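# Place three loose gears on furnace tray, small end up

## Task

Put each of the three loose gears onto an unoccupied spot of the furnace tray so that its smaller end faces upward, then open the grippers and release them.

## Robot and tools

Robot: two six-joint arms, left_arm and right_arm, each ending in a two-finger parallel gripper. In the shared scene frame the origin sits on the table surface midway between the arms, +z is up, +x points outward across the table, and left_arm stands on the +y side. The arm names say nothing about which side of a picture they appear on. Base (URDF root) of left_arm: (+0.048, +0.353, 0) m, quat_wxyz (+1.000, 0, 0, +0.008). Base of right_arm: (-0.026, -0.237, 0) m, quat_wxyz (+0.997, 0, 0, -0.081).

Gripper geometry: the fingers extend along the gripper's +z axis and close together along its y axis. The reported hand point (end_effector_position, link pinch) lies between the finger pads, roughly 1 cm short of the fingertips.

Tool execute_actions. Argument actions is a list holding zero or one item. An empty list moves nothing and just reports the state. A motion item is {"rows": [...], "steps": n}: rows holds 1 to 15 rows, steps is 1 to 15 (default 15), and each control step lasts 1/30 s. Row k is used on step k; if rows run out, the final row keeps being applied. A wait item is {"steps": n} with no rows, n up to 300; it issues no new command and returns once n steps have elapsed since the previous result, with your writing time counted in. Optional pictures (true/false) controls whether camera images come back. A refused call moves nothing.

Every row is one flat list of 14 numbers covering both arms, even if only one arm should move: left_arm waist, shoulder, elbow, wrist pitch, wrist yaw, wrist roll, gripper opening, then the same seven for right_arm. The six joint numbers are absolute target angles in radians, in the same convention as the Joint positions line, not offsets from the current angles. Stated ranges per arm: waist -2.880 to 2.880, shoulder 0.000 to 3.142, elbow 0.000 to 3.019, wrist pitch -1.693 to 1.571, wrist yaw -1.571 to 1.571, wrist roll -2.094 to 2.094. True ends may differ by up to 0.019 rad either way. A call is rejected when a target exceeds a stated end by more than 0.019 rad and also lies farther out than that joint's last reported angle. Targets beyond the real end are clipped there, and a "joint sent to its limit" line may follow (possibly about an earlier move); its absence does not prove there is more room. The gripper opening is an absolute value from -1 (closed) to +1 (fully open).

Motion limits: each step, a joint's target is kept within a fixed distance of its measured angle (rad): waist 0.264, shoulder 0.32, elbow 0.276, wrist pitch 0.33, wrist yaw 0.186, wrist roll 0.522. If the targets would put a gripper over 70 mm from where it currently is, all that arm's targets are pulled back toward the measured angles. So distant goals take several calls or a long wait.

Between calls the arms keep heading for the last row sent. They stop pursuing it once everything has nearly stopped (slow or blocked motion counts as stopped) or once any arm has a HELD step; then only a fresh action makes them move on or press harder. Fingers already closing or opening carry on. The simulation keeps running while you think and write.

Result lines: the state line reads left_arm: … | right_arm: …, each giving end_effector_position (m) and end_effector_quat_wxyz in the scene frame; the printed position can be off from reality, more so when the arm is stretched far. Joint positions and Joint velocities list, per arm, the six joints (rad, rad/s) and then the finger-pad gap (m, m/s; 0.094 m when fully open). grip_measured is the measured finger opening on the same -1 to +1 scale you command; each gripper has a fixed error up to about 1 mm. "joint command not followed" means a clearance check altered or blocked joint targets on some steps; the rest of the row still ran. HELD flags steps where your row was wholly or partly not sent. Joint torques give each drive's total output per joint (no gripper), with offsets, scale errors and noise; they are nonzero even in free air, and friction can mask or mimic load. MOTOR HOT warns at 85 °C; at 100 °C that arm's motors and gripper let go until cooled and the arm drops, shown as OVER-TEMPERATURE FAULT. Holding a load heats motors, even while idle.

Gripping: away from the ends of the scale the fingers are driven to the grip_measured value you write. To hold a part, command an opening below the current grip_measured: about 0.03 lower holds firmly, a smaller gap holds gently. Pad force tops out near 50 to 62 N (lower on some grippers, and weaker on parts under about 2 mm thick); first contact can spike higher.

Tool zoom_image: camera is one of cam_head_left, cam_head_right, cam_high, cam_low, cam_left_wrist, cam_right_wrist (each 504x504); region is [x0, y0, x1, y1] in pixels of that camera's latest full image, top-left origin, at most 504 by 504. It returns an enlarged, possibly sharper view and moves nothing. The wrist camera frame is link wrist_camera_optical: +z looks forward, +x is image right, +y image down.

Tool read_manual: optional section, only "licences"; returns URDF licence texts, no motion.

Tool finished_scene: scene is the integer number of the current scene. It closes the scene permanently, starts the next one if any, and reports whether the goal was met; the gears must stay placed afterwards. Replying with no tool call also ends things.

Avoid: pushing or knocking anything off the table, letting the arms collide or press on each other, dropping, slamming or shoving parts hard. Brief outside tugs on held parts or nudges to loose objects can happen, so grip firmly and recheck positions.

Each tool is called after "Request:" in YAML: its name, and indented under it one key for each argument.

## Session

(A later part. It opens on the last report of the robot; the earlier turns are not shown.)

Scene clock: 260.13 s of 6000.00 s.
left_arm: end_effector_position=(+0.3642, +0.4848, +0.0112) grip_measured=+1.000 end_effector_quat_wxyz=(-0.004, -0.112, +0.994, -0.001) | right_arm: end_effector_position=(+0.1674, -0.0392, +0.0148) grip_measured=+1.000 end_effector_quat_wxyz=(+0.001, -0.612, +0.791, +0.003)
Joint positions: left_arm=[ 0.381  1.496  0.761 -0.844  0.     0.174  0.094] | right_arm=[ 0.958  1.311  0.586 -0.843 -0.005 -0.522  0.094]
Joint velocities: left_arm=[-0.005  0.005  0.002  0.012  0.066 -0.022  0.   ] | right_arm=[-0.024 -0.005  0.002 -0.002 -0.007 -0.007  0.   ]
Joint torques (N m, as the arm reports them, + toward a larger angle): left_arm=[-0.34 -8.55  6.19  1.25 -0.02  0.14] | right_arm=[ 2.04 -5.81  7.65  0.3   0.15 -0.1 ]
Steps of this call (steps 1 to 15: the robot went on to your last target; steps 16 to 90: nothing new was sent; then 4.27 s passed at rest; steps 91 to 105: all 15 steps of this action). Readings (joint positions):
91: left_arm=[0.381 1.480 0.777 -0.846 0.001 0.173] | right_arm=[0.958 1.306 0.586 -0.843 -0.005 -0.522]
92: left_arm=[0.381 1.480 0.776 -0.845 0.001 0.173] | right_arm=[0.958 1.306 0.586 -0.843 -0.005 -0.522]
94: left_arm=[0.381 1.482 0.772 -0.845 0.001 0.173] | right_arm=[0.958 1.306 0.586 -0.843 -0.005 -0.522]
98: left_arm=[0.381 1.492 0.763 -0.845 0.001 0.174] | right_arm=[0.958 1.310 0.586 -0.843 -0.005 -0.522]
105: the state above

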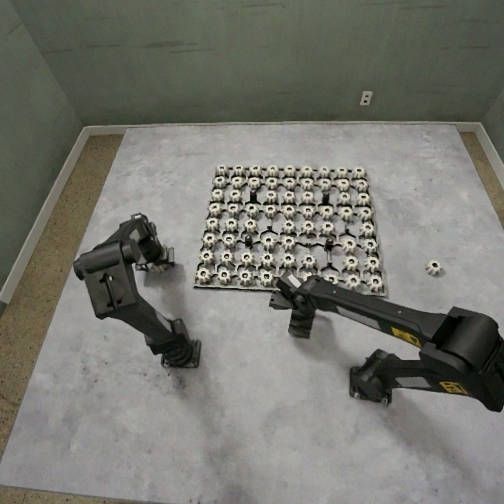

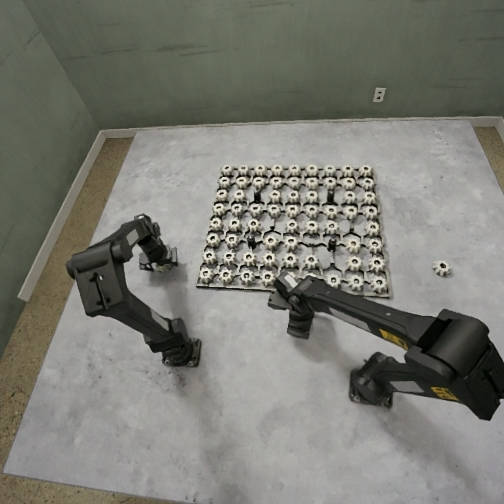

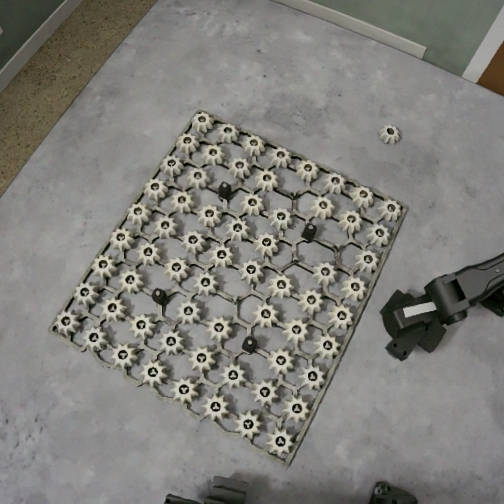

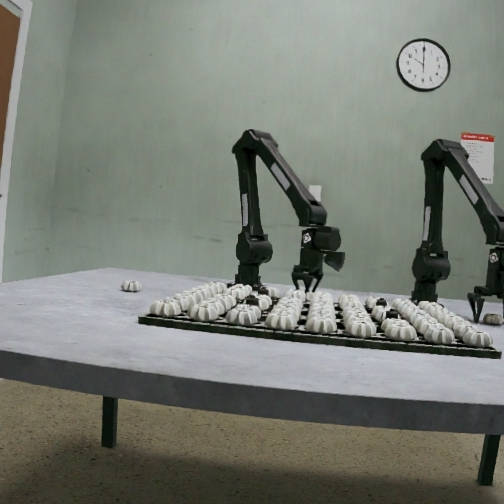

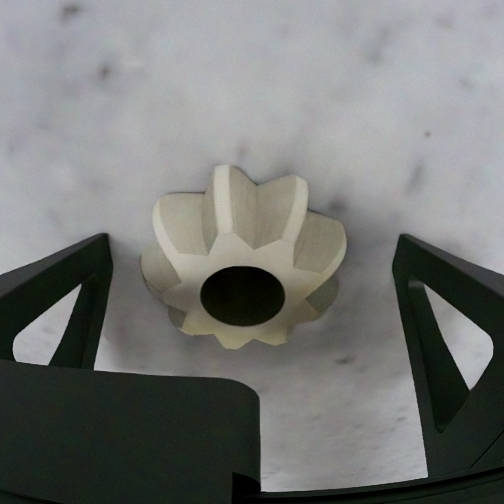

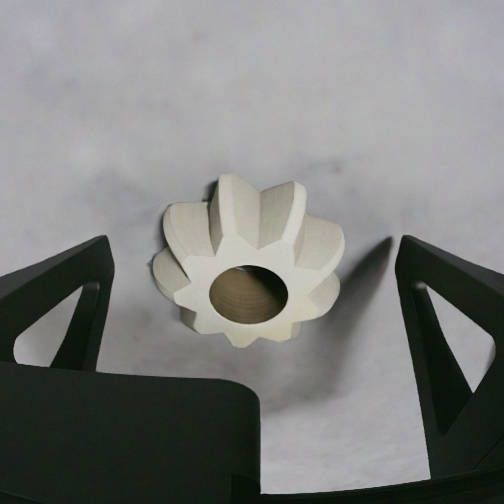

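Request:
execute_actions:
  actions:
    - {"rows": [ [0.396,1.505,0.760,-0.834,0,0.185,1,0.9685,1.328,0.593,-0.831,0,-0.535,0.8], [0.396,1.505,0.766,-0.834,0,0.185,1,0.9685,1.328,0.593,-0.831,0,-0.535,0.6], [0.396,1.505,0.771,-0.834,0,0.185,1,0.9685,1.328,0.593,-0.831,0,-0.535,0.5], [0.396,1.505,0.775,-0.834,0,0.185,1,0.9685,1.328,0.593,-0.831,0,-0.535,0.4], [0.396,1.505,0.779,-0.834,0,0.185,1,0.9685,1.328,0.593,-0.831,0,-0.535,0.35] ], "steps": 15}

Scene clock: 268.37 s of 6000.00 s.
left_arm: end_effector_position=(+0.3642, +0.4848, +0.0112) grip_measured=+1.000 end_effector_quat_wxyz=(-0.004, -0.112, +0.994, -0.001) | right_arm: end_effector_position=(+0.1673, -0.0391, +0.0148) grip_measured=+0.353 end_effector_quat_wxyz=(+0.001, -0.612, +0.791, +0.003)
Joint positions: left_arm=[ 0.381  1.496  0.761 -0.844  0.     0.174  0.094] | right_arm=[ 0.958  1.311  0.586 -0.843 -0.005 -0.522  0.064]
Joint velocities: left_arm=[-0.015  0.005  0.002  0.002  0.007 -0.022  0.   ] | right_arm=[-0.005  0.005  0.002 -0.022 -0.007  0.022 -0.   ]
Joint torques (N m, as the arm reports them, + toward a larger angle): left_arm=[-0.3  -9.02  8.27  1.11 -0.03  0.11] | right_arm=[ 1.45 -5.49  7.5   0.53  0.15 -0.14]
Steps of this call (steps 1 to 15: the robot went on to your last target; steps 16 to 90: nothing new was sent; then 4.73 s passed at rest; steps 91 to 105: all 15 steps of this action). Readings (joint positions):
91: left_arm=[0.381 1.496 0.761 -0.844 0.000 0.174] | right_arm=[0.958 1.311 0.586 -0.843 -0.005 -0.522]
92: left_arm=[0.381 1.496 0.761 -0.844 0.000 0.174] | right_arm=[0.958 1.311 0.586 -0.843 -0.005 -0.522]
94: left_arm=[0.381 1.496 0.761 -0.844 0.000 0.174] | right_arm=[0.958 1.311 0.586 -0.843 -0.005 -0.522]
98: left_arm=[0.381 1.496 0.761 -0.844 0.000 0.174] | right_arm=[0.958 1.311 0.586 -0.843 -0.005 -0.522]
105: the state above

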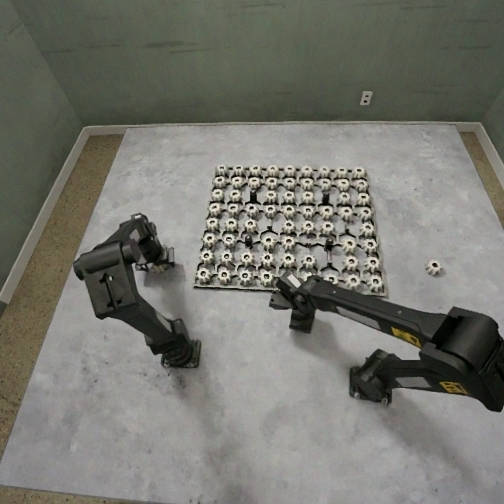

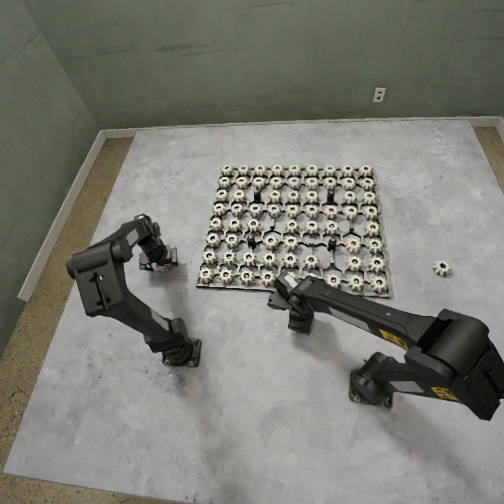

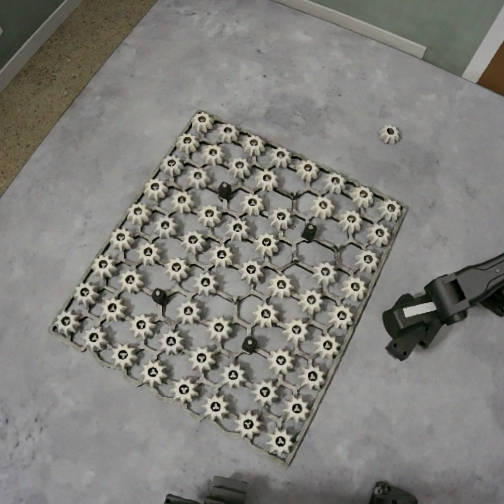

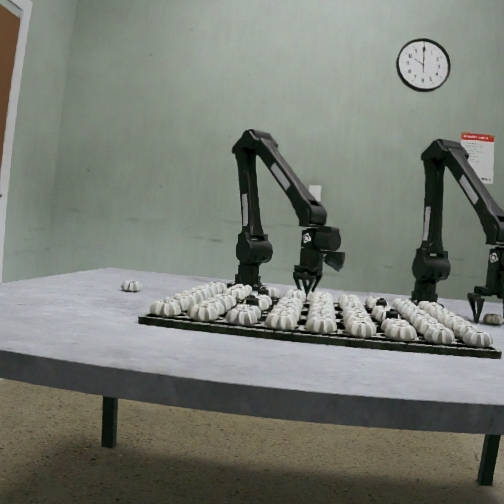

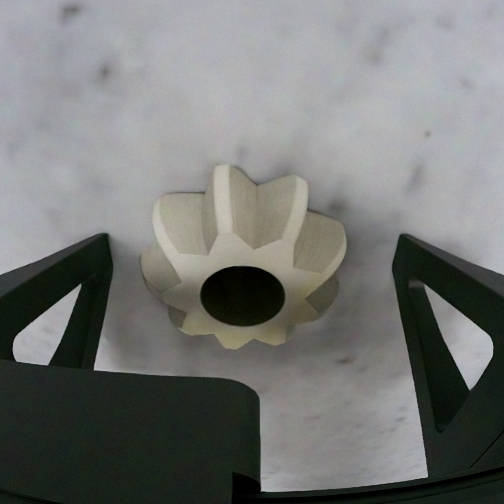

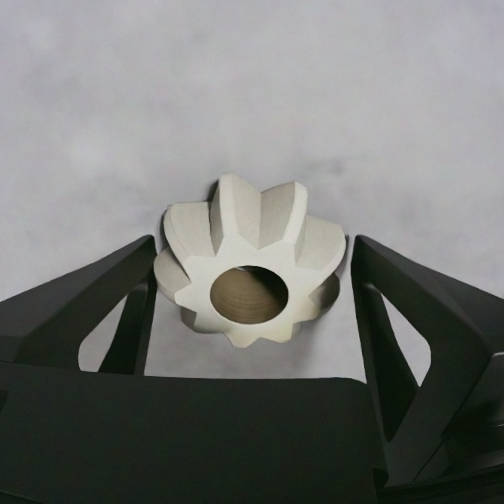

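Request:
execute_actions:
  actions:
    - {"rows": [ [0.396,1.505,0.772,-0.830,0,0.185,1,0.9685,1.330,0.593,-0.831,0,-0.535,0.35], [0.396,1.505,0.772,-0.826,0,0.185,1,0.9685,1.332,0.593,-0.831,0,-0.535,0.35], [0.396,1.505,0.772,-0.822,0,0.185,0.8,0.9685,1.334,0.593,-0.831,0,-0.535,0.35], [0.396,1.505,0.772,-0.819,0,0.185,0.6,0.9685,1.336,0.593,-0.831,0,-0.535,0.35], [0.396,1.505,0.772,-0.819,0,0.185,0.45,0.9685,1.338,0.593,-0.829,0,-0.535,0.35] ], "steps": 15}

Scene clock: 280.90 s of 6000.00 s.
left_arm: end_effector_position=(+0.3670, +0.4860, +0.0112) grip_measured=+0.451 end_effector_quat_wxyz=(+0.002, -0.112, +0.994, +0.000) | right_arm: end_effector_position=(+0.1668, -0.0397, +0.0120) grip_measured=+0.353 end_effector_quat_wxyz=(-0.003, -0.612, +0.790, +0.002)
Joint positions: left_arm=[ 0.381  1.496  0.761 -0.831  0.     0.174  0.068] | right_arm=[ 0.958  1.322  0.586 -0.841 -0.005 -0.523  0.064]
Joint velocities: left_arm=[ 0.005 -0.005  0.002  0.002  0.007  0.037  0.001] | right_arm=[ 0.005 -0.005 -0.022 -0.017  0.022 -0.022  0.002]
Joint torques (N m, as the arm reports them, + toward a larger angle): left_arm=[-0.32 -9.11  7.73  1.27 -0.04  0.11] | right_arm=[ 1.42 -5.46  7.48  0.36  0.21 -0.13]
Steps of this call (steps 1 to 15: the robot went on to your last target; steps 16 to 90: nothing new was sent; then 9.03 s passed at rest; steps 91 to 105: all 15 steps of this action). Readings (joint positions):
91: left_arm=[0.381 1.496 0.761 -0.844 0.000 0.174] | right_arm=[0.958 1.311 0.586 -0.843 -0.005 -0.523]
92: left_arm=[0.381 1.496 0.761 -0.843 0.000 0.174] | right_arm=[0.958 1.311 0.586 -0.843 -0.005 -0.523]
94: left_arm=[0.381 1.496 0.761 -0.837 0.000 0.174] | right_arm=[0.958 1.313 0.586 -0.843 -0.005 -0.523]
98: left_arm=[0.381 1.496 0.761 -0.831 0.000 0.174] | right_arm=[0.958 1.320 0.586 -0.841 -0.005 -0.523]
105: the state above

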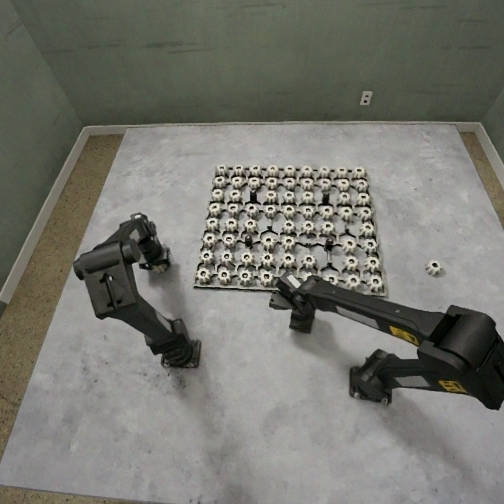

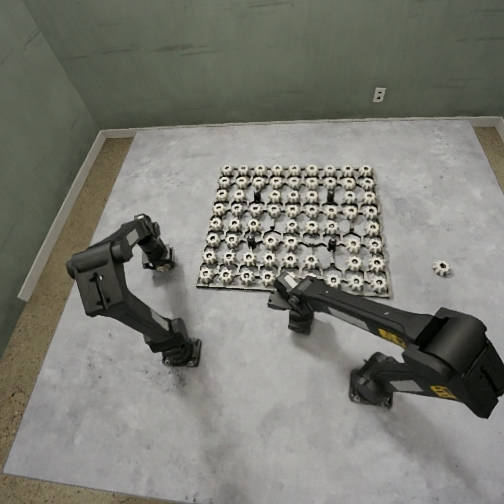

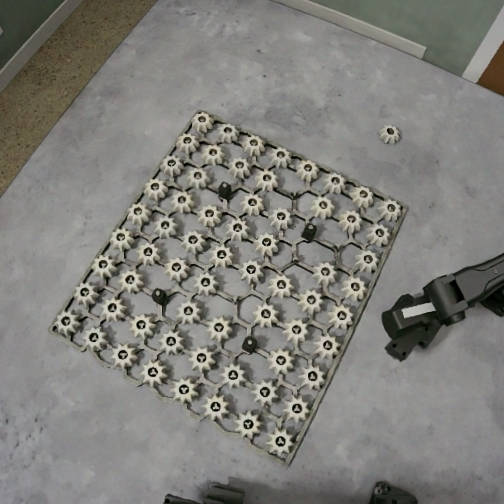

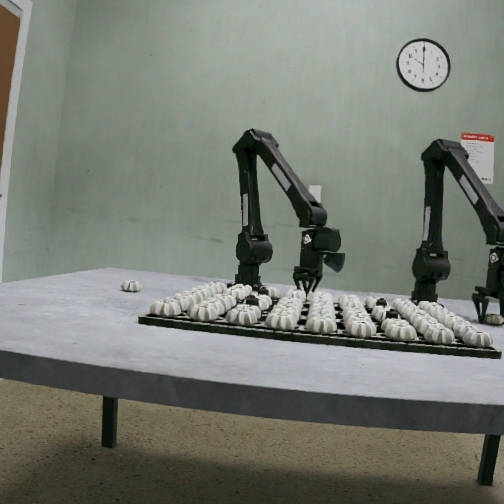

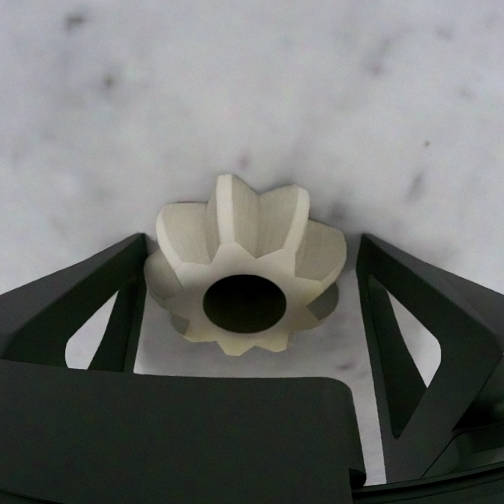

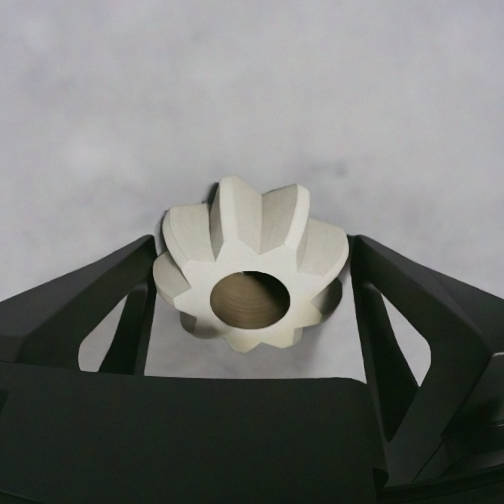

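Close slowly.

Request:
execute_actions:
  actions:
    - {"rows": [ [0.396,1.505,0.772,-0.819,0,0.185,0.42,0.9685,1.335,0.593,-0.829,0,-0.535,0.33], [0.396,1.505,0.772,-0.819,0,0.185,0.39,0.9685,1.335,0.593,-0.829,0,-0.535,0.31], [0.396,1.505,0.772,-0.819,0,0.185,0.36,0.9685,1.335,0.593,-0.829,0,-0.535,0.29], [0.396,1.505,0.772,-0.819,0,0.185,0.33,0.9685,1.335,0.593,-0.829,0,-0.535,0.27], [0.396,1.505,0.772,-0.819,0,0.185,0.30,0.9685,1.335,0.593,-0.829,0,-0.535,0.25], [0.396,1.505,0.772,-0.819,0,0.185,0.28,0.9685,1.335,0.593,-0.829,0,-0.535,0.24], [0.396,1.505,0.772,-0.819,0,0.185,0.26,0.9685,1.335,0.593,-0.829,0,-0.535,0.23], [0.396,1.505,0.772,-0.819,0,0.185,0.24,0.9685,1.335,0.593,-0.829,0,-0.535,0.22], [0.396,1.505,0.772,-0.819,0,0.185,0.22,0.9685,1.335,0.593,-0.829,0,-0.535,0.21], [0.396,1.505,0.772,-0.819,0,0.185,0.20,0.9685,1.335,0.593,-0.829,0,-0.535,0.20] ], "steps": 15}
  pictures: false

Scene clock: 287.43 s of 6000.00 s.
left_arm: end_effector_position=(+0.3669, +0.4872, +0.0112) grip_measured=+0.213 end_effector_quat_wxyz=(+0.003, -0.113, +0.994, +0.002) | right_arm: end_effector_position=(+0.1666, -0.0395, +0.0120) grip_measured=+0.220 end_effector_quat_wxyz=(-0.003, -0.613, +0.790, +0.002)
Joint positions: left_arm=[ 0.383  1.496  0.761 -0.83  -0.001  0.174  0.057] | right_arm=[ 0.96   1.322  0.586 -0.84  -0.005 -0.523  0.057]
Joint velocities: left_arm=[ 0.005 -0.015  0.007  0.017 -0.037  0.051 -0.   ] | right_arm=[-0.024 -0.005 -0.012  0.002  0.022  0.037 -0.001]
Joint torques (N m, as the arm reports them, + toward a larger angle): left_arm=[-0.49 -9.02  7.74  1.18  0.02  0.12] | right_arm=[ 1.16 -5.83  7.63  0.47  0.17 -0.1 ]
Steps of this call (steps 1 to 15: the robot went on to your last target; steps 16 to 90: nothing new was sent; then 3.03 s passed at rest; steps 91 to 105: all 15 steps of this action). Readings (joint positions):
91: left_arm=[0.381 1.496 0.761 -0.831 0.000 0.174] | right_arm=[0.958 1.322 0.586 -0.841 -0.005 -0.523]
92: left_arm=[0.381 1.496 0.761 -0.831 0.000 0.174] | right_arm=[0.959 1.322 0.586 -0.841 -0.005 -0.523]
94: left_arm=[0.381 1.496 0.761 -0.831 -0.000 0.174] | right_arm=[0.960 1.322 0.586 -0.841 -0.005 -0.523]
98: left_arm=[0.383 1.496 0.761 -0.830 -0.001 0.174] | right_arm=[0.960 1.322 0.586 -0.841 -0.005 -0.523]
105: the state above

Request:
execute_actions:
  actions:
    - {"rows": [ [0.39,1.505,0.772,-0.819,0,0.185,0.18,0.9685,1.335,0.593,-0.829,0,-0.535,0.185], [0.39,1.503,0.7736,-0.8227,0,0.185,0.18,0.9685,1.3326,0.5947,-0.833,0,-0.535,0.185], [0.39,1.4973,0.7782,-0.8333,0,0.185,0.18,0.9685,1.3258,0.5997,-0.8444,0,-0.535,0.185], [0.39,1.4885,0.7853,-0.8495,0,0.185,0.18,0.9685,1.3153,0.6072,-0.8619,0,-0.535,0.185], [0.39,1.4772,0.7945,-0.8705,0,0.185,0.18,0.9685,1.3018,0.617,-0.8845,0,-0.535,0.185], [0.39,1.4639,0.8052,-0.8951,0,0.185,0.18,0.9685,1.2859,0.6285,-0.911,0,-0.535,0.185], [0.39,1.4492,0.8171,-0.9223,0,0.185,0.18,0.9685,1.2683,0.6412,-0.9403,0,-0.535,0.185], [0.39,1.4336,0.8296,-0.9511,0,0.185,0.18,0.9685,1.2497,0.6547,-0.9714,0,-0.535,0.185], [0.39,1.4178,0.8424,-0.9804,0,0.185,0.18,0.9685,1.2308,0.6683,-1.0029,0,-0.535,0.185], [0.39,1.4022,0.8549,-1.0092,0,0.185,0.18,0.9685,1.2122,0.6818,-1.034,0,-0.535,0.185], [0.39,1.3875,0.8668,-1.0364,0,0.185,0.18,0.9685,1.1946,0.6945,-1.0633,0,-0.535,0.185], [0.39,1.3742,0.8775,-1.061,0,0.185,0.18,0.9685,1.1787,0.706,-1.0898,0,-0.535,0.185], [0.39,1.3629,0.8867,-1.082,0,0.185,0.18,0.9685,1.1652,0.7158,-1.1124,0,-0.535,0.185], [0.39,1.3541,0.8938,-1.0982,0,0.185,0.18,0.9685,1.1547,0.7233,-1.1299,0,-0.535,0.185], [0.39,1.3464,0.90,-1.1125,0,0.185,0.18,0.9685,1.1455,0.73,-1.1453,0,-0.535,0.185] ], "steps": 15}
  pictures: false

Request:
execute_actions:
  actions:
    - {"steps": 8}

Scene clock: 327.23 s of 6000.00 s.
left_arm: end_effector_position=(+0.3398, +0.4757, +0.0550) grip_measured=+0.202 end_effector_quat_wxyz=(-0.048, -0.112, +0.992, -0.014) | right_arm: end_effector_position=(+0.1531, -0.0533, +0.0651) grip_measured=+0.220 end_effector_quat_wxyz=(-0.037, -0.612, +0.790, -0.003)
Joint positions: left_arm=[ 0.383  1.405  0.805 -1.071 -0.001  0.174  0.056] | right_arm=[ 0.96   1.202  0.657 -1.101 -0.005 -0.523  0.057]
Joint velocities: left_arm=[-0.015 -0.484  0.359 -0.525 -0.066  0.066  0.001] | right_arm=[ 0.005 -0.581  0.398 -0.549 -0.007 -0.007 -0.001]
Joint torques (N m, as the arm reports them, + toward a larger angle): left_arm=[ -1.05 -10.68  13.17   0.37   0.05   0.13] | right_arm=[ 1.75 -7.92 12.22 -0.36  0.14 -0.14]
Steps of this call (steps 1 to 15: the robot went on to your last target; steps 16 to 90: nothing new was sent; then 36.30 s passed at rest; steps 91 to 105: all 15 steps of this action). Readings (joint positions):
91: left_arm=[0.383 1.496 0.761 -0.830 -0.001 0.174] | right_arm=[0.960 1.322 0.586 -0.840 -0.005 -0.523]
92: left_arm=[0.383 1.496 0.761 -0.830 -0.001 0.174] | right_arm=[0.960 1.322 0.586 -0.840 -0.005 -0.523]
94: left_arm=[0.383 1.496 0.761 -0.831 -0.001 0.174] | right_arm=[0.960 1.322 0.586 -0.842 -0.005 -0.523]
98: left_arm=[0.383 1.491 0.762 -0.889 -0.001 0.174] | right_arm=[0.960 1.317 0.590 -0.909 -0.005 -0.523]
105: the state above

Scene clock: 327.50 s of 6000.00 s.
left_arm: end_effector_position=(+0.3555, +0.4823, +0.0852) grip_measured=+0.202 end_effector_quat_wxyz=(-0.015, -0.113, +0.994, -0.004) | right_arm: end_effector_position=(+0.1596, -0.0466, +0.0891) grip_measured=+0.220 end_effector_quat_wxyz=(-0.012, -0.613, +0.790, +0.001)
Joint positions: left_arm=[ 0.383  1.354  0.851 -1.099 -0.001  0.174  0.056] | right_arm=[ 0.96   1.151  0.692 -1.136 -0.005 -0.523  0.057]
Joint velocities: left_arm=[-0.024  0.005  0.017 -0.085 -0.037 -0.022 -0.   ] | right_arm=[-0.005  0.005  0.022 -0.037 -0.066  0.037  0.001]
Joint torques (N m, as the arm reports them, + toward a larger angle): left_arm=[-0.94 -9.35 11.87  0.24  0.05  0.12] | right_arm=[ 1.64 -5.93 11.81 -0.21  0.13 -0.15]
Steps of this call (steps 1 to 8: the robot went on to your last target). Readings (joint positions):
1: left_arm=[0.383 1.389 0.817 -1.085 -0.001 0.174] | right_arm=[0.960 1.184 0.670 -1.115 -0.005 -0.523]
2: left_arm=[0.383 1.376 0.827 -1.092 -0.001 0.174] | right_arm=[0.960 1.169 0.679 -1.123 -0.005 -0.523]
4: left_arm=[0.383 1.359 0.844 -1.097 -0.001 0.174] | right_arm=[0.960 1.153 0.691 -1.129 -0.005 -0.523]
8: the state above

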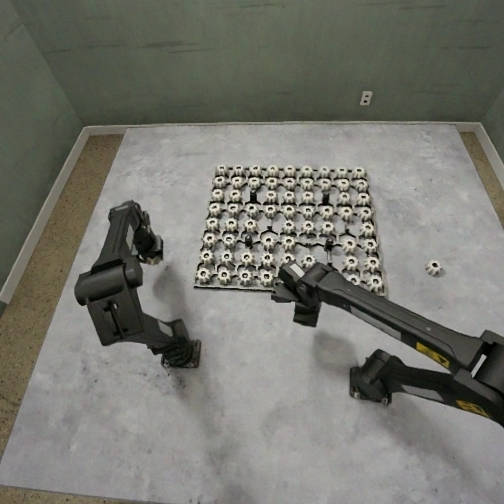

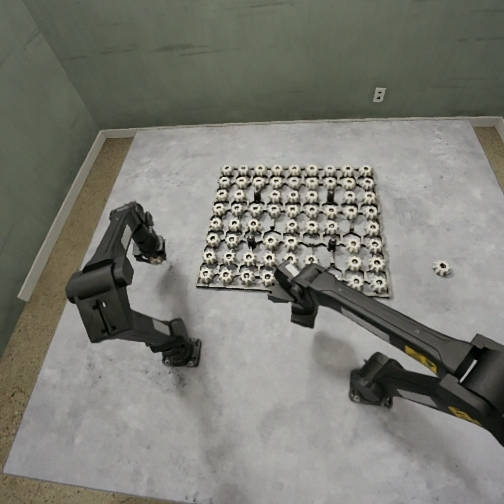

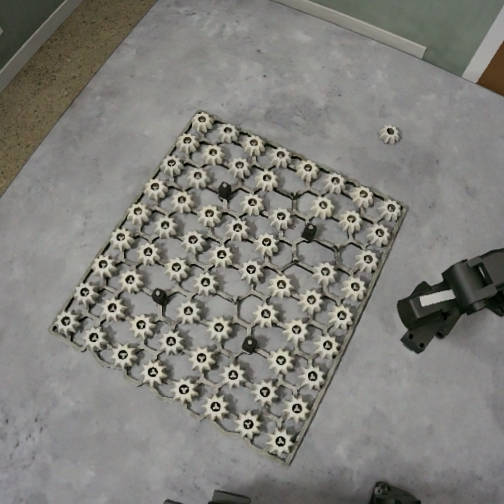

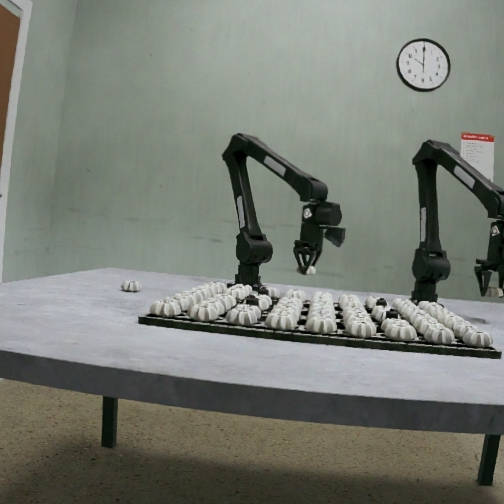

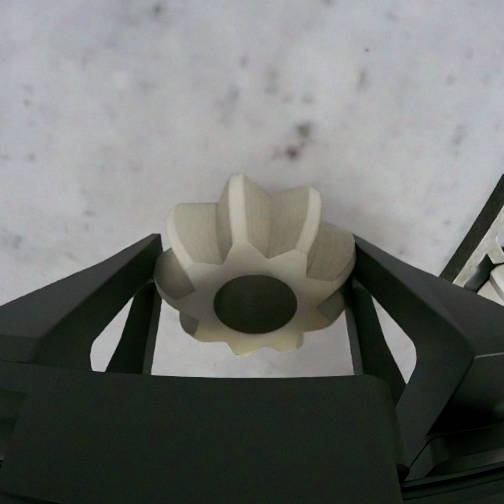

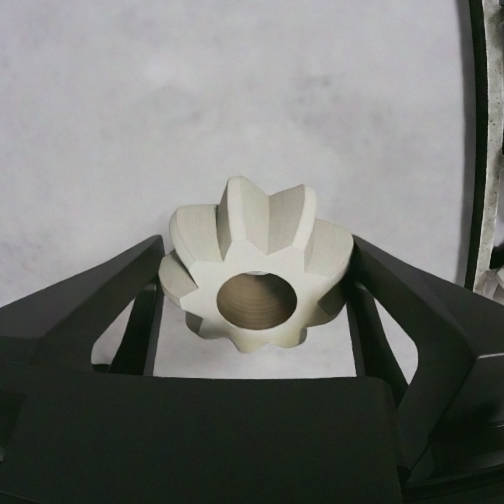

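Request:
execute_actions:
  actions:
    - {"rows": [ [0.387,1.348,0.9335,-1.113,0,0.185,0.17,0.9665,1.1467,0.7507,-1.1454,0,-0.535,0.185], [0.378,1.353,0.951,-1.115,0,0.186,0.17,0.961,1.150,0.7615,-1.146,0,-0.536,0.185], [0.363,1.360,0.972,-1.117,0,0.187,0.17,0.9515,1.156,0.774,-1.146,0,-0.536,0.185], [0.343,1.3705,0.995,-1.121,0,0.188,0.17,0.939,1.163,0.7886,-1.147,0,-0.537,0.185], [0.319,1.383,1.021,-1.125,0,0.19,0.17,0.9236,1.1725,0.8045,-1.148,0,-0.539,0.185], [0.290,1.398,1.049,-1.130,0,0.192,0.17,0.9054,1.183,0.822,-1.149,0,-0.54,0.185], [0.257,1.415,1.079,-1.136,0,0.194,0.17,0.885,1.196,0.840,-1.151,0,-0.542,0.185], [0.221,1.433,1.110,-1.143,0,0.196,0.17,0.862,1.209,0.8595,-1.152,0,-0.544,0.185], [0.182,1.453,1.143,-1.150,0,0.199,0.17,0.8375,1.224,0.880,-1.154,0,-0.546,0.185], [0.141,1.475,1.176,-1.157,0,0.202,0.17,0.811,1.240,0.900,-1.156,0,-0.548,0.185], [0.097,1.497,1.2106,-1.165,0,0.205,0.17,0.784,1.2565,0.921,-1.157,0,-0.55,0.185], [0.051,1.521,1.245,-1.173,0,0.208,0.17,0.755,1.274,0.9425,-1.159,0,-0.553,0.185], [0.005,1.545,1.279,-1.182,0,0.211,0.17,0.7255,1.291,0.964,-1.161,0,-0.555,0.185], [-0.043,1.569,1.3136,-1.190,0,0.214,0.17,0.6955,1.3095,0.985,-1.163,0,-0.5575,0.185], [-0.091,1.594,1.347,-1.199,0,0.2175,0.17,0.665,1.328,1.005,-1.165,0,-0.56,0.185] ], "steps": 15}
  pictures: false

Request:
execute_actions:
  actions:
    - {"rows": [ [-0.139,1.619,1.380,-1.207,0,0.221,0.17,0.635,1.346,1.0255,-1.167,0,-0.5625,0.185], [-0.187,1.643,1.411,-1.216,0,0.224,0.17,0.605,1.364,1.045,-1.169,0,-0.565,0.185], [-0.233,1.667,1.441,-1.224,0,0.227,0.17,0.5755,1.3816,1.063,-1.171,0,-0.567,0.185], [-0.279,1.691,1.469,-1.232,0,0.23,0.17,0.547,1.399,1.0805,-1.173,0,-0.57,0.185], [-0.3226,1.713,1.495,-1.240,0,0.233,0.17,0.519,1.415,1.096,-1.175,0,-0.572,0.185], [-0.364,1.7346,1.518,-1.248,0,0.236,0.17,0.493,1.431,1.111,-1.176,0,-0.574,0.185], [-0.403,1.755,1.539,-1.255,0,0.239,0.17,0.468,1.446,1.1235,-1.178,0,-0.576,0.185], [-0.439,1.773,1.5565,-1.261,0,0.241,0.17,0.4456,1.4596,1.134,-1.1795,0,-0.578,0.185], [-0.472,1.790,1.571,-1.267,0,0.243,0.17,0.425,1.472,1.143,-1.181,0,-0.58,0.185], [-0.501,1.805,1.581,-1.272,0,0.245,0.17,0.407,1.483,1.150,-1.182,0,-0.581,0.185], [-0.525,1.8175,1.588,-1.277,0,0.247,0.17,0.3915,1.492,1.154,-1.183,0,-0.583,0.185], [-0.545,1.828,1.59,-1.280,0,0.248,0.17,0.379,1.4996,1.155,-1.184,0,-0.584,0.185], [-0.560,1.835,1.59,-1.283,0,0.249,0.17,0.370,1.505,1.155,-1.1845,0,-0.584,0.185], [-0.569,1.840,1.59,-1.284,0,0.25,0.17,0.364,1.5086,1.155,-1.185,0,-0.585,0.185], [-0.572,1.8416,1.59,-1.285,0,0.25,0.17,0.362,1.5098,1.155,-1.185,0,-0.585,0.185] ], "steps": 15}
  pictures: false

Request:
execute_actions:
  actions:
    - {"steps": 20}

Scene clock: 362.20 s of 6000.00 s.
left_arm: end_effector_position=(+0.4800, +0.4030, +0.1327) grip_measured=+0.202 end_effector_quat_wxyz=(+0.028, +0.034, +0.999, +0.006) | right_arm: end_effector_position=(+0.2687, -0.0482, +0.1302) grip_measured=+0.221 end_effector_quat_wxyz=(+0.026, -0.526, +0.850, +0.003)
Joint positions: left_arm=[ 0.099  1.502  1.141 -1.152 -0.004  0.184  0.056] | right_arm=[ 0.732  1.287  0.919 -1.151 -0.005 -0.539  0.057]
Joint velocities: left_arm=[-1.099  0.542  0.716 -0.139  0.022  0.037 -0.001] | right_arm=[-0.913  0.552  0.642 -0.037  0.022 -0.066  0.001]
Joint torques (N m, as the arm reports them, + toward a larger angle): left_arm=[ -2.87 -11.05  13.39   0.14   0.07   0.08] | right_arm=[-0.25 -8.16 13.07 -0.32  0.11 -0.14]
Steps of this call (steps 1 to 30: the robot went on to your last target; steps 31 to 90: nothing new was sent; then 31.20 s passed at rest; steps 91 to 105: all 15 steps of this action). Readings (joint positions):
91: left_arm=[0.383 1.354 0.852 -1.103 -0.001 0.174] | right_arm=[0.960 1.151 0.692 -1.137 -0.005 -0.523]
92: left_arm=[0.383 1.354 0.854 -1.104 -0.001 0.174] | right_arm=[0.960 1.151 0.694 -1.137 -0.005 -0.523]
94: left_arm=[0.381 1.357 0.870 -1.111 -0.001 0.175] | right_arm=[0.959 1.152 0.701 -1.140 -0.005 -0.523]
98: left_arm=[0.326 1.389 0.954 -1.126 -0.003 0.176] | right_arm=[0.921 1.175 0.758 -1.147 -0.005 -0.527]
105: the state above

Scene clock: 362.70 s of 6000.00 s.
left_arm: end_effector_position=(+0.5198, +0.1238, +0.1042) grip_measured=+0.202 end_effector_quat_wxyz=(-0.015, +0.326, +0.945, +0.003) | right_arm: end_effector_position=(+0.3801, -0.1546, +0.1164) grip_measured=+0.221 end_effector_quat_wxyz=(-0.003, -0.374, +0.927, +0.001)
Joint positions: left_arm=[-0.469  1.801  1.443 -1.243 -0.003  0.213  0.056] | right_arm=[ 0.364  1.506  1.101 -1.171 -0.001 -0.567  0.057]
Joint velocities: left_arm=[-1.06   0.562  0.545 -0.247 -0.037  0.051  0.   ] | right_arm=[-0.259  0.142  0.002 -0.061  0.022 -0.081 -0.   ]
Joint torques (N m, as the arm reports them, + toward a larger angle): left_arm=[ -1.57 -16.25  14.55   0.13   0.08   0.13] | right_arm=[  1.77 -12.19  13.47  -0.53   0.01  -0.14]
Steps of this call (steps 1 to 15: all 15 steps of this action). Readings (joint positions):
1: left_arm=[0.061 1.521 1.165 -1.157 -0.004 0.185] | right_arm=[0.700 1.306 0.941 -1.152 -0.004 -0.541]
2: left_arm=[0.022 1.540 1.188 -1.162 -0.004 0.187] | right_arm=[0.669 1.325 0.961 -1.154 -0.004 -0.543]
4: left_arm=[-0.055 1.580 1.232 -1.173 -0.004 0.189] | right_arm=[0.607 1.362 0.999 -1.158 -0.004 -0.547]
8: left_arm=[-0.208 1.663 1.315 -1.197 -0.004 0.196] | right_arm=[0.493 1.432 1.061 -1.164 -0.003 -0.556]
15: the state above

Scene clock: 363.37 s of 6000.00 s.
left_arm: end_effector_position=(+0.5076, +0.0638, +0.0994) grip_measured=+0.202 end_effector_quat_wxyz=(-0.024, +0.388, +0.921, +0.004) | right_arm: end_effector_position=(+0.3795, -0.1585, +0.1131) grip_measured=+0.221 end_effector_quat_wxyz=(-0.009, -0.373, +0.928, +0.002)
Joint positions: left_arm=[-0.577  1.861  1.516 -1.274  0.     0.238  0.056] | right_arm=[ 0.355  1.514  1.101 -1.176 -0.001 -0.572  0.057]
Joint velocities: left_arm=[-0.005 -0.015 -0.012 -0.027 -0.051 -0.037 -0.001] | right_arm=[-0.005  0.015 -0.002 -0.002 -0.081 -0.022 -0.   ]
Joint torques (N m, as the arm reports them, + toward a larger angle): left_arm=[ -0.93 -17.99  14.4    0.16  -0.07   0.13] | right_arm=[  0.73 -13.29  13.43  -0.17   0.05  -0.15]
Steps of this call (steps 1 to 20: the robot went on to your last target). Readings (joint positions):
1: left_arm=[-0.503 1.819 1.463 -1.253 -0.003 0.218] | right_arm=[0.358 1.510 1.101 -1.173 -0.001 -0.567]
2: left_arm=[-0.535 1.836 1.482 -1.260 -0.001 0.222] | right_arm=[0.354 1.513 1.101 -1.175 -0.001 -0.568]
4: left_arm=[-0.586 1.857 1.508 -1.263 0.004 0.229] | right_arm=[0.355 1.514 1.101 -1.176 -0.001 -0.570]
8: left_arm=[-0.615 1.861 1.516 -1.271 0.006 0.236] | right_arm=[0.355 1.514 1.101 -1.176 -0.001 -0.571]
20: the state above

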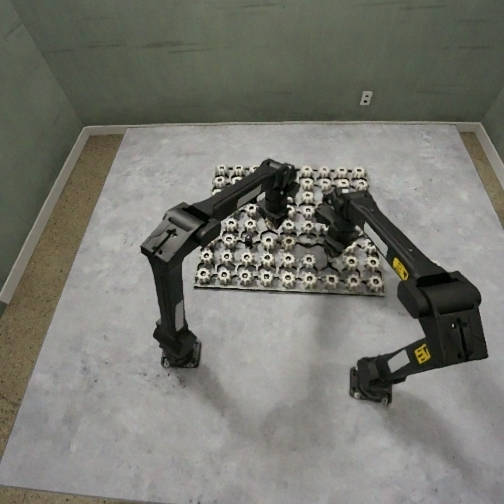

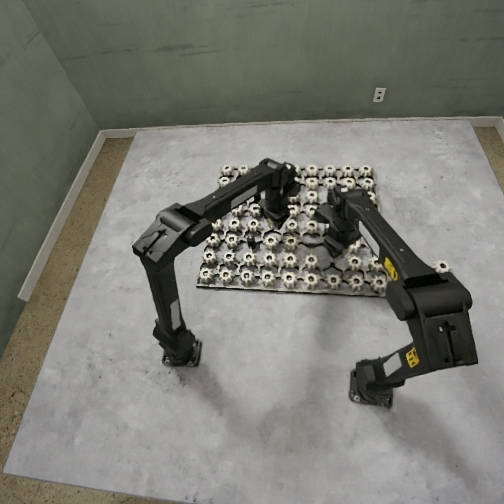

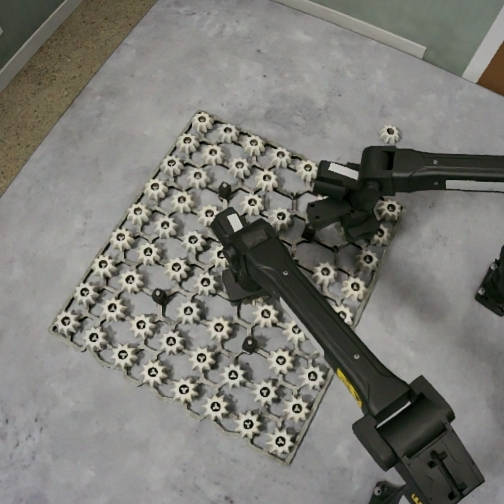

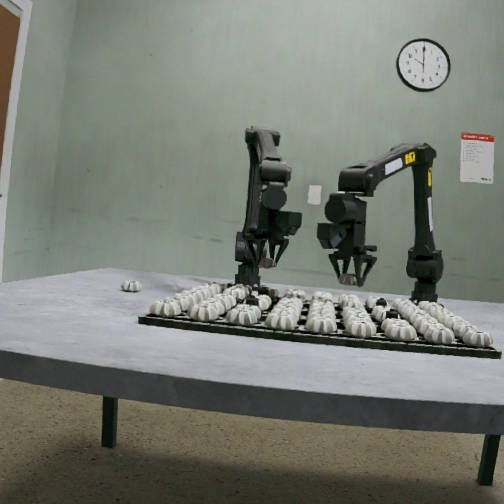

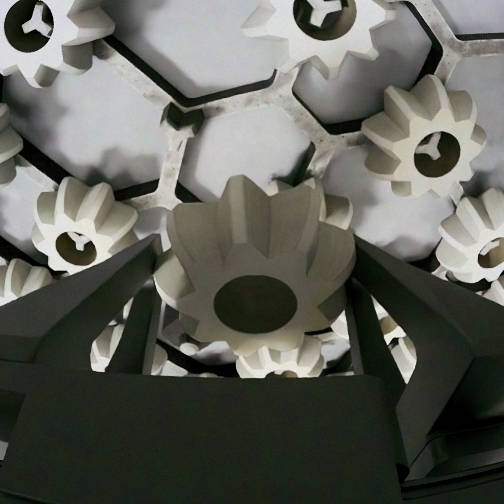

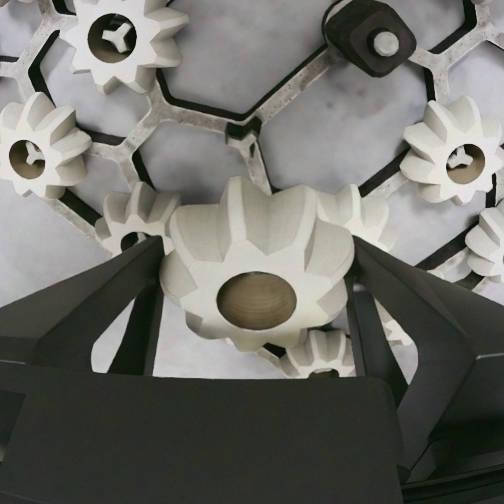

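Request:
zoom_image:
  camera: "cam_right_wrist"
  region: [160, 60, 330, 200]

Request:
zoom_image:
  camera: "cam_left_wrist"
  region: [100, 50, 270, 190]

Region (160, 60, 330, 200) of cam_right_wrist's 504x504 image, scaled by 2.965, with more detail than that image has; it fills the top 415 rows of this view, and the rest is white.

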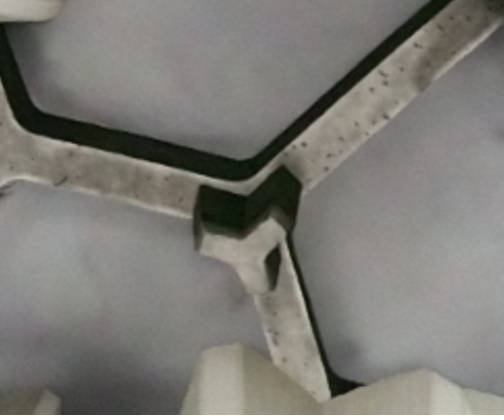

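Region (100, 50, 270, 190) of cam_left_wrist's 504x504 image, scaled by 2.965, with more detail than that image has; it fills the top 415 rows of this view, and the rest is white.

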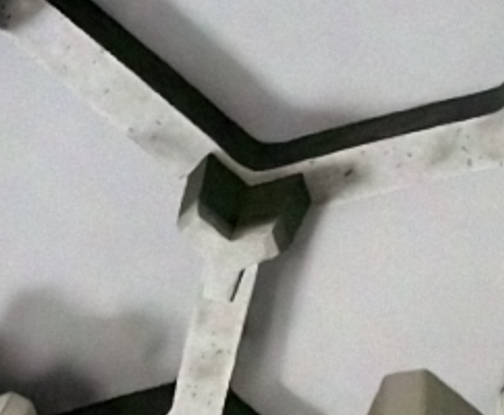

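Request:
execute_actions:
  actions:
    - {"rows": [ [-0.568,1.844,1.596,-1.283,0,0.25,0.17,0.364,1.5098,1.155,-1.182,0,-0.585,0.185], [-0.563,1.848,1.603,-1.280,0,0.252,0.17,0.367,1.5098,1.155,-1.178,0,-0.585,0.185], [-0.557,1.852,1.610,-1.277,0,0.254,0.17,0.370,1.5098,1.155,-1.174,0,-0.585,0.185], [-0.551,1.856,1.617,-1.274,0,0.256,0.17,0.373,1.5098,1.155,-1.170,0,-0.585,0.185], [-0.545,1.860,1.624,-1.270,0,0.258,0.17,0.376,1.5098,1.155,-1.166,0,-0.585,0.185], [-0.539,1.864,1.631,-1.266,0,0.26,0.17,0.379,1.5098,1.155,-1.162,0,-0.585,0.185], [-0.533,1.868,1.637,-1.263,0,0.262,0.17,0.382,1.5098,1.155,-1.158,0,-0.585,0.185], [-0.527,1.872,1.643,-1.260,0,0.264,0.17,0.384,1.5098,1.155,-1.155,0,-0.585,0.185], [-0.522,1.876,1.647,-1.257,0,0.266,0.17,0.385,1.5098,1.155,-1.153,0,-0.585,0.185], [-0.517,1.88,1.65,-1.254,0,0.268,0.17,0.385,1.5098,1.155,-1.153,0,-0.585,0.185] ], "steps": 15}
  pictures: false

Request:
execute_actions:
  actions:
    - {"steps": 8}

Scene clock: 444.37 s of 6000.00 s.
left_arm: end_effector_position=(+0.5454, +0.0760, +0.1191) grip_measured=+0.202 end_effector_quat_wxyz=(+0.011, +0.371, +0.929, -0.002) | right_arm: end_effector_position=(+0.3806, -0.1486, +0.1131) grip_measured=+0.221 end_effector_quat_wxyz=(-0.003, -0.384, +0.923, +0.001)
Joint positions: left_arm=[-0.523  1.867  1.58  -1.261  0.     0.254  0.056] | right_arm=[ 0.378  1.514  1.101 -1.164 -0.001 -0.572  0.057]
Joint velocities: left_arm=[ 0.093 -0.005 -0.012  0.002 -0.022  0.022  0.   ] | right_arm=[ 0.005 -0.024 -0.027 -0.002  0.066 -0.007 -0.   ]
Joint torques (N m, as the arm reports them, + toward a larger angle): left_arm=[ -0.87 -15.92  14.56   1.26  -0.03   0.19] | right_arm=[  0.31 -12.3   13.64   0.42   0.07  -0.15]
Steps of this call (steps 1 to 15: the robot went on to your last target; steps 16 to 90: nothing new was sent; then 77.50 s passed at rest; steps 91 to 105: all 15 steps of this action). Readings (joint positions):
91: left_arm=[-0.577 1.861 1.516 -1.274 0.000 0.238] | right_arm=[0.355 1.514 1.101 -1.176 -0.001 -0.572]
92: left_arm=[-0.577 1.861 1.517 -1.274 0.000 0.239] | right_arm=[0.355 1.514 1.101 -1.176 -0.001 -0.572]
94: left_arm=[-0.576 1.861 1.521 -1.274 0.000 0.240] | right_arm=[0.356 1.514 1.101 -1.176 -0.001 -0.572]
98: left_arm=[-0.564 1.862 1.548 -1.274 0.000 0.246] | right_arm=[0.365 1.514 1.101 -1.172 -0.001 -0.572]
105: the state above

Scene clock: 444.63 s of 6000.00 s.
left_arm: end_effector_position=(+0.5463, +0.0780, +0.1149) grip_measured=+0.202 end_effector_quat_wxyz=(+0.007, +0.370, +0.929, -0.001) | right_arm: end_effector_position=(+0.3820, -0.1478, +0.1129) grip_measured=+0.221 end_effector_quat_wxyz=(-0.000, -0.384, +0.923, +0.001)
Joint positions: left_arm=[-0.52   1.874  1.58  -1.261  0.     0.256  0.056] | right_arm=[ 0.378  1.515  1.101 -1.158 -0.003 -0.572  0.057]
Joint velocities: left_arm=[-0.005  0.005 -0.012 -0.007  0.037 -0.007  0.   ] | right_arm=[ 0.024  0.034 -0.002  0.208 -0.11   0.022 -0.001]
Joint torques (N m, as the arm reports them, + toward a larger angle): left_arm=[ -1.61 -16.65  14.32   1.05  -0.04   0.12] | right_arm=[  1.4  -12.46  13.66  -0.48   0.19  -0.17]
Steps of this call (steps 1 to 8: the robot went on to your last target). Readings (joint positions):
1: left_arm=[-0.521 1.867 1.580 -1.261 0.000 0.254] | right_arm=[0.378 1.514 1.101 -1.164 -0.001 -0.572]
2: left_arm=[-0.520 1.868 1.580 -1.261 0.000 0.255] | right_arm=[0.378 1.514 1.101 -1.164 -0.001 -0.572]
4: left_arm=[-0.520 1.870 1.580 -1.261 0.000 0.255] | right_arm=[0.378 1.514 1.101 -1.164 -0.001 -0.572]
8: the state above

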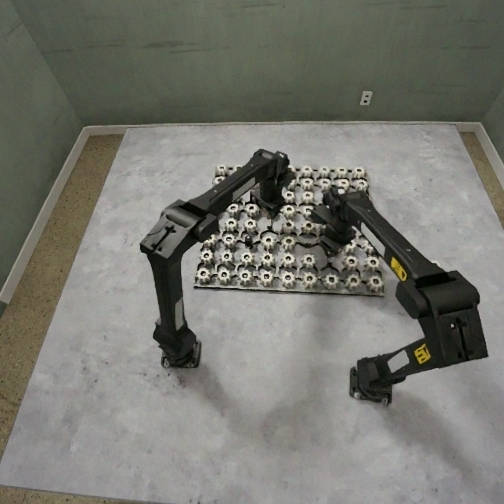

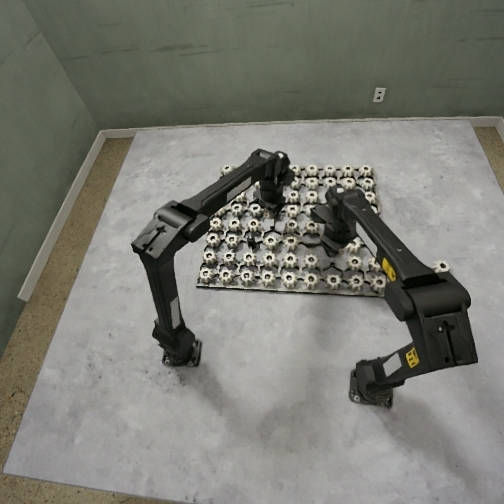

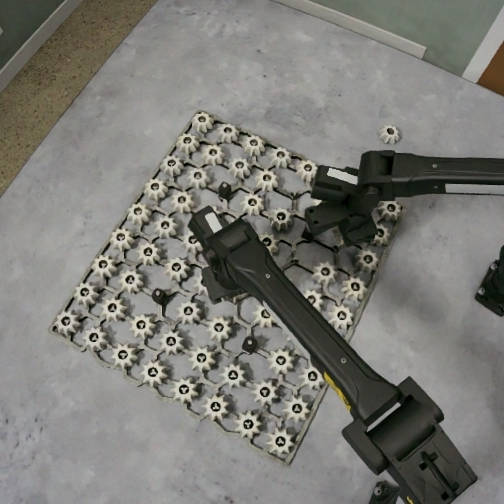

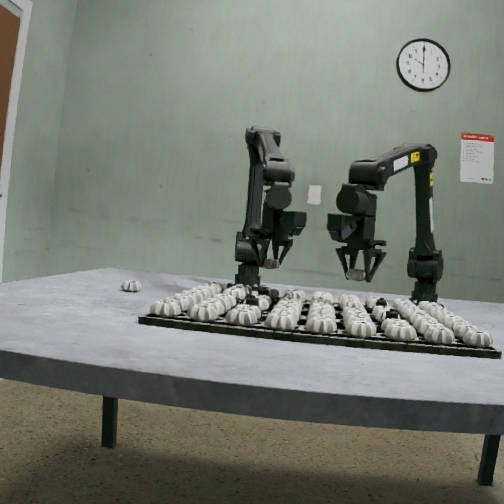

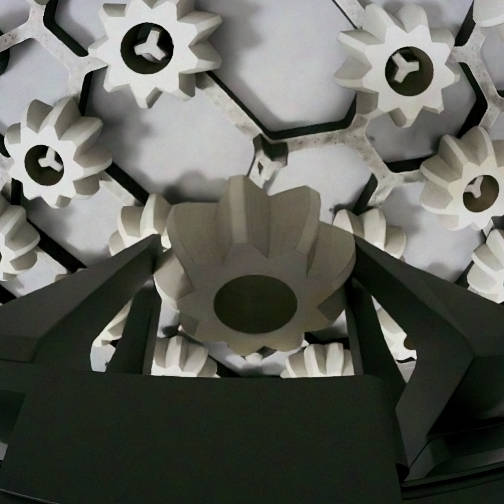

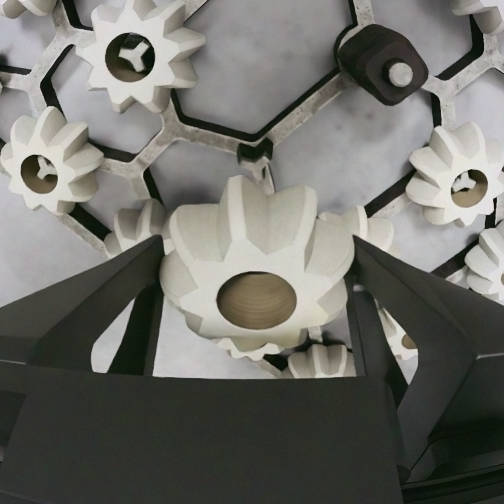

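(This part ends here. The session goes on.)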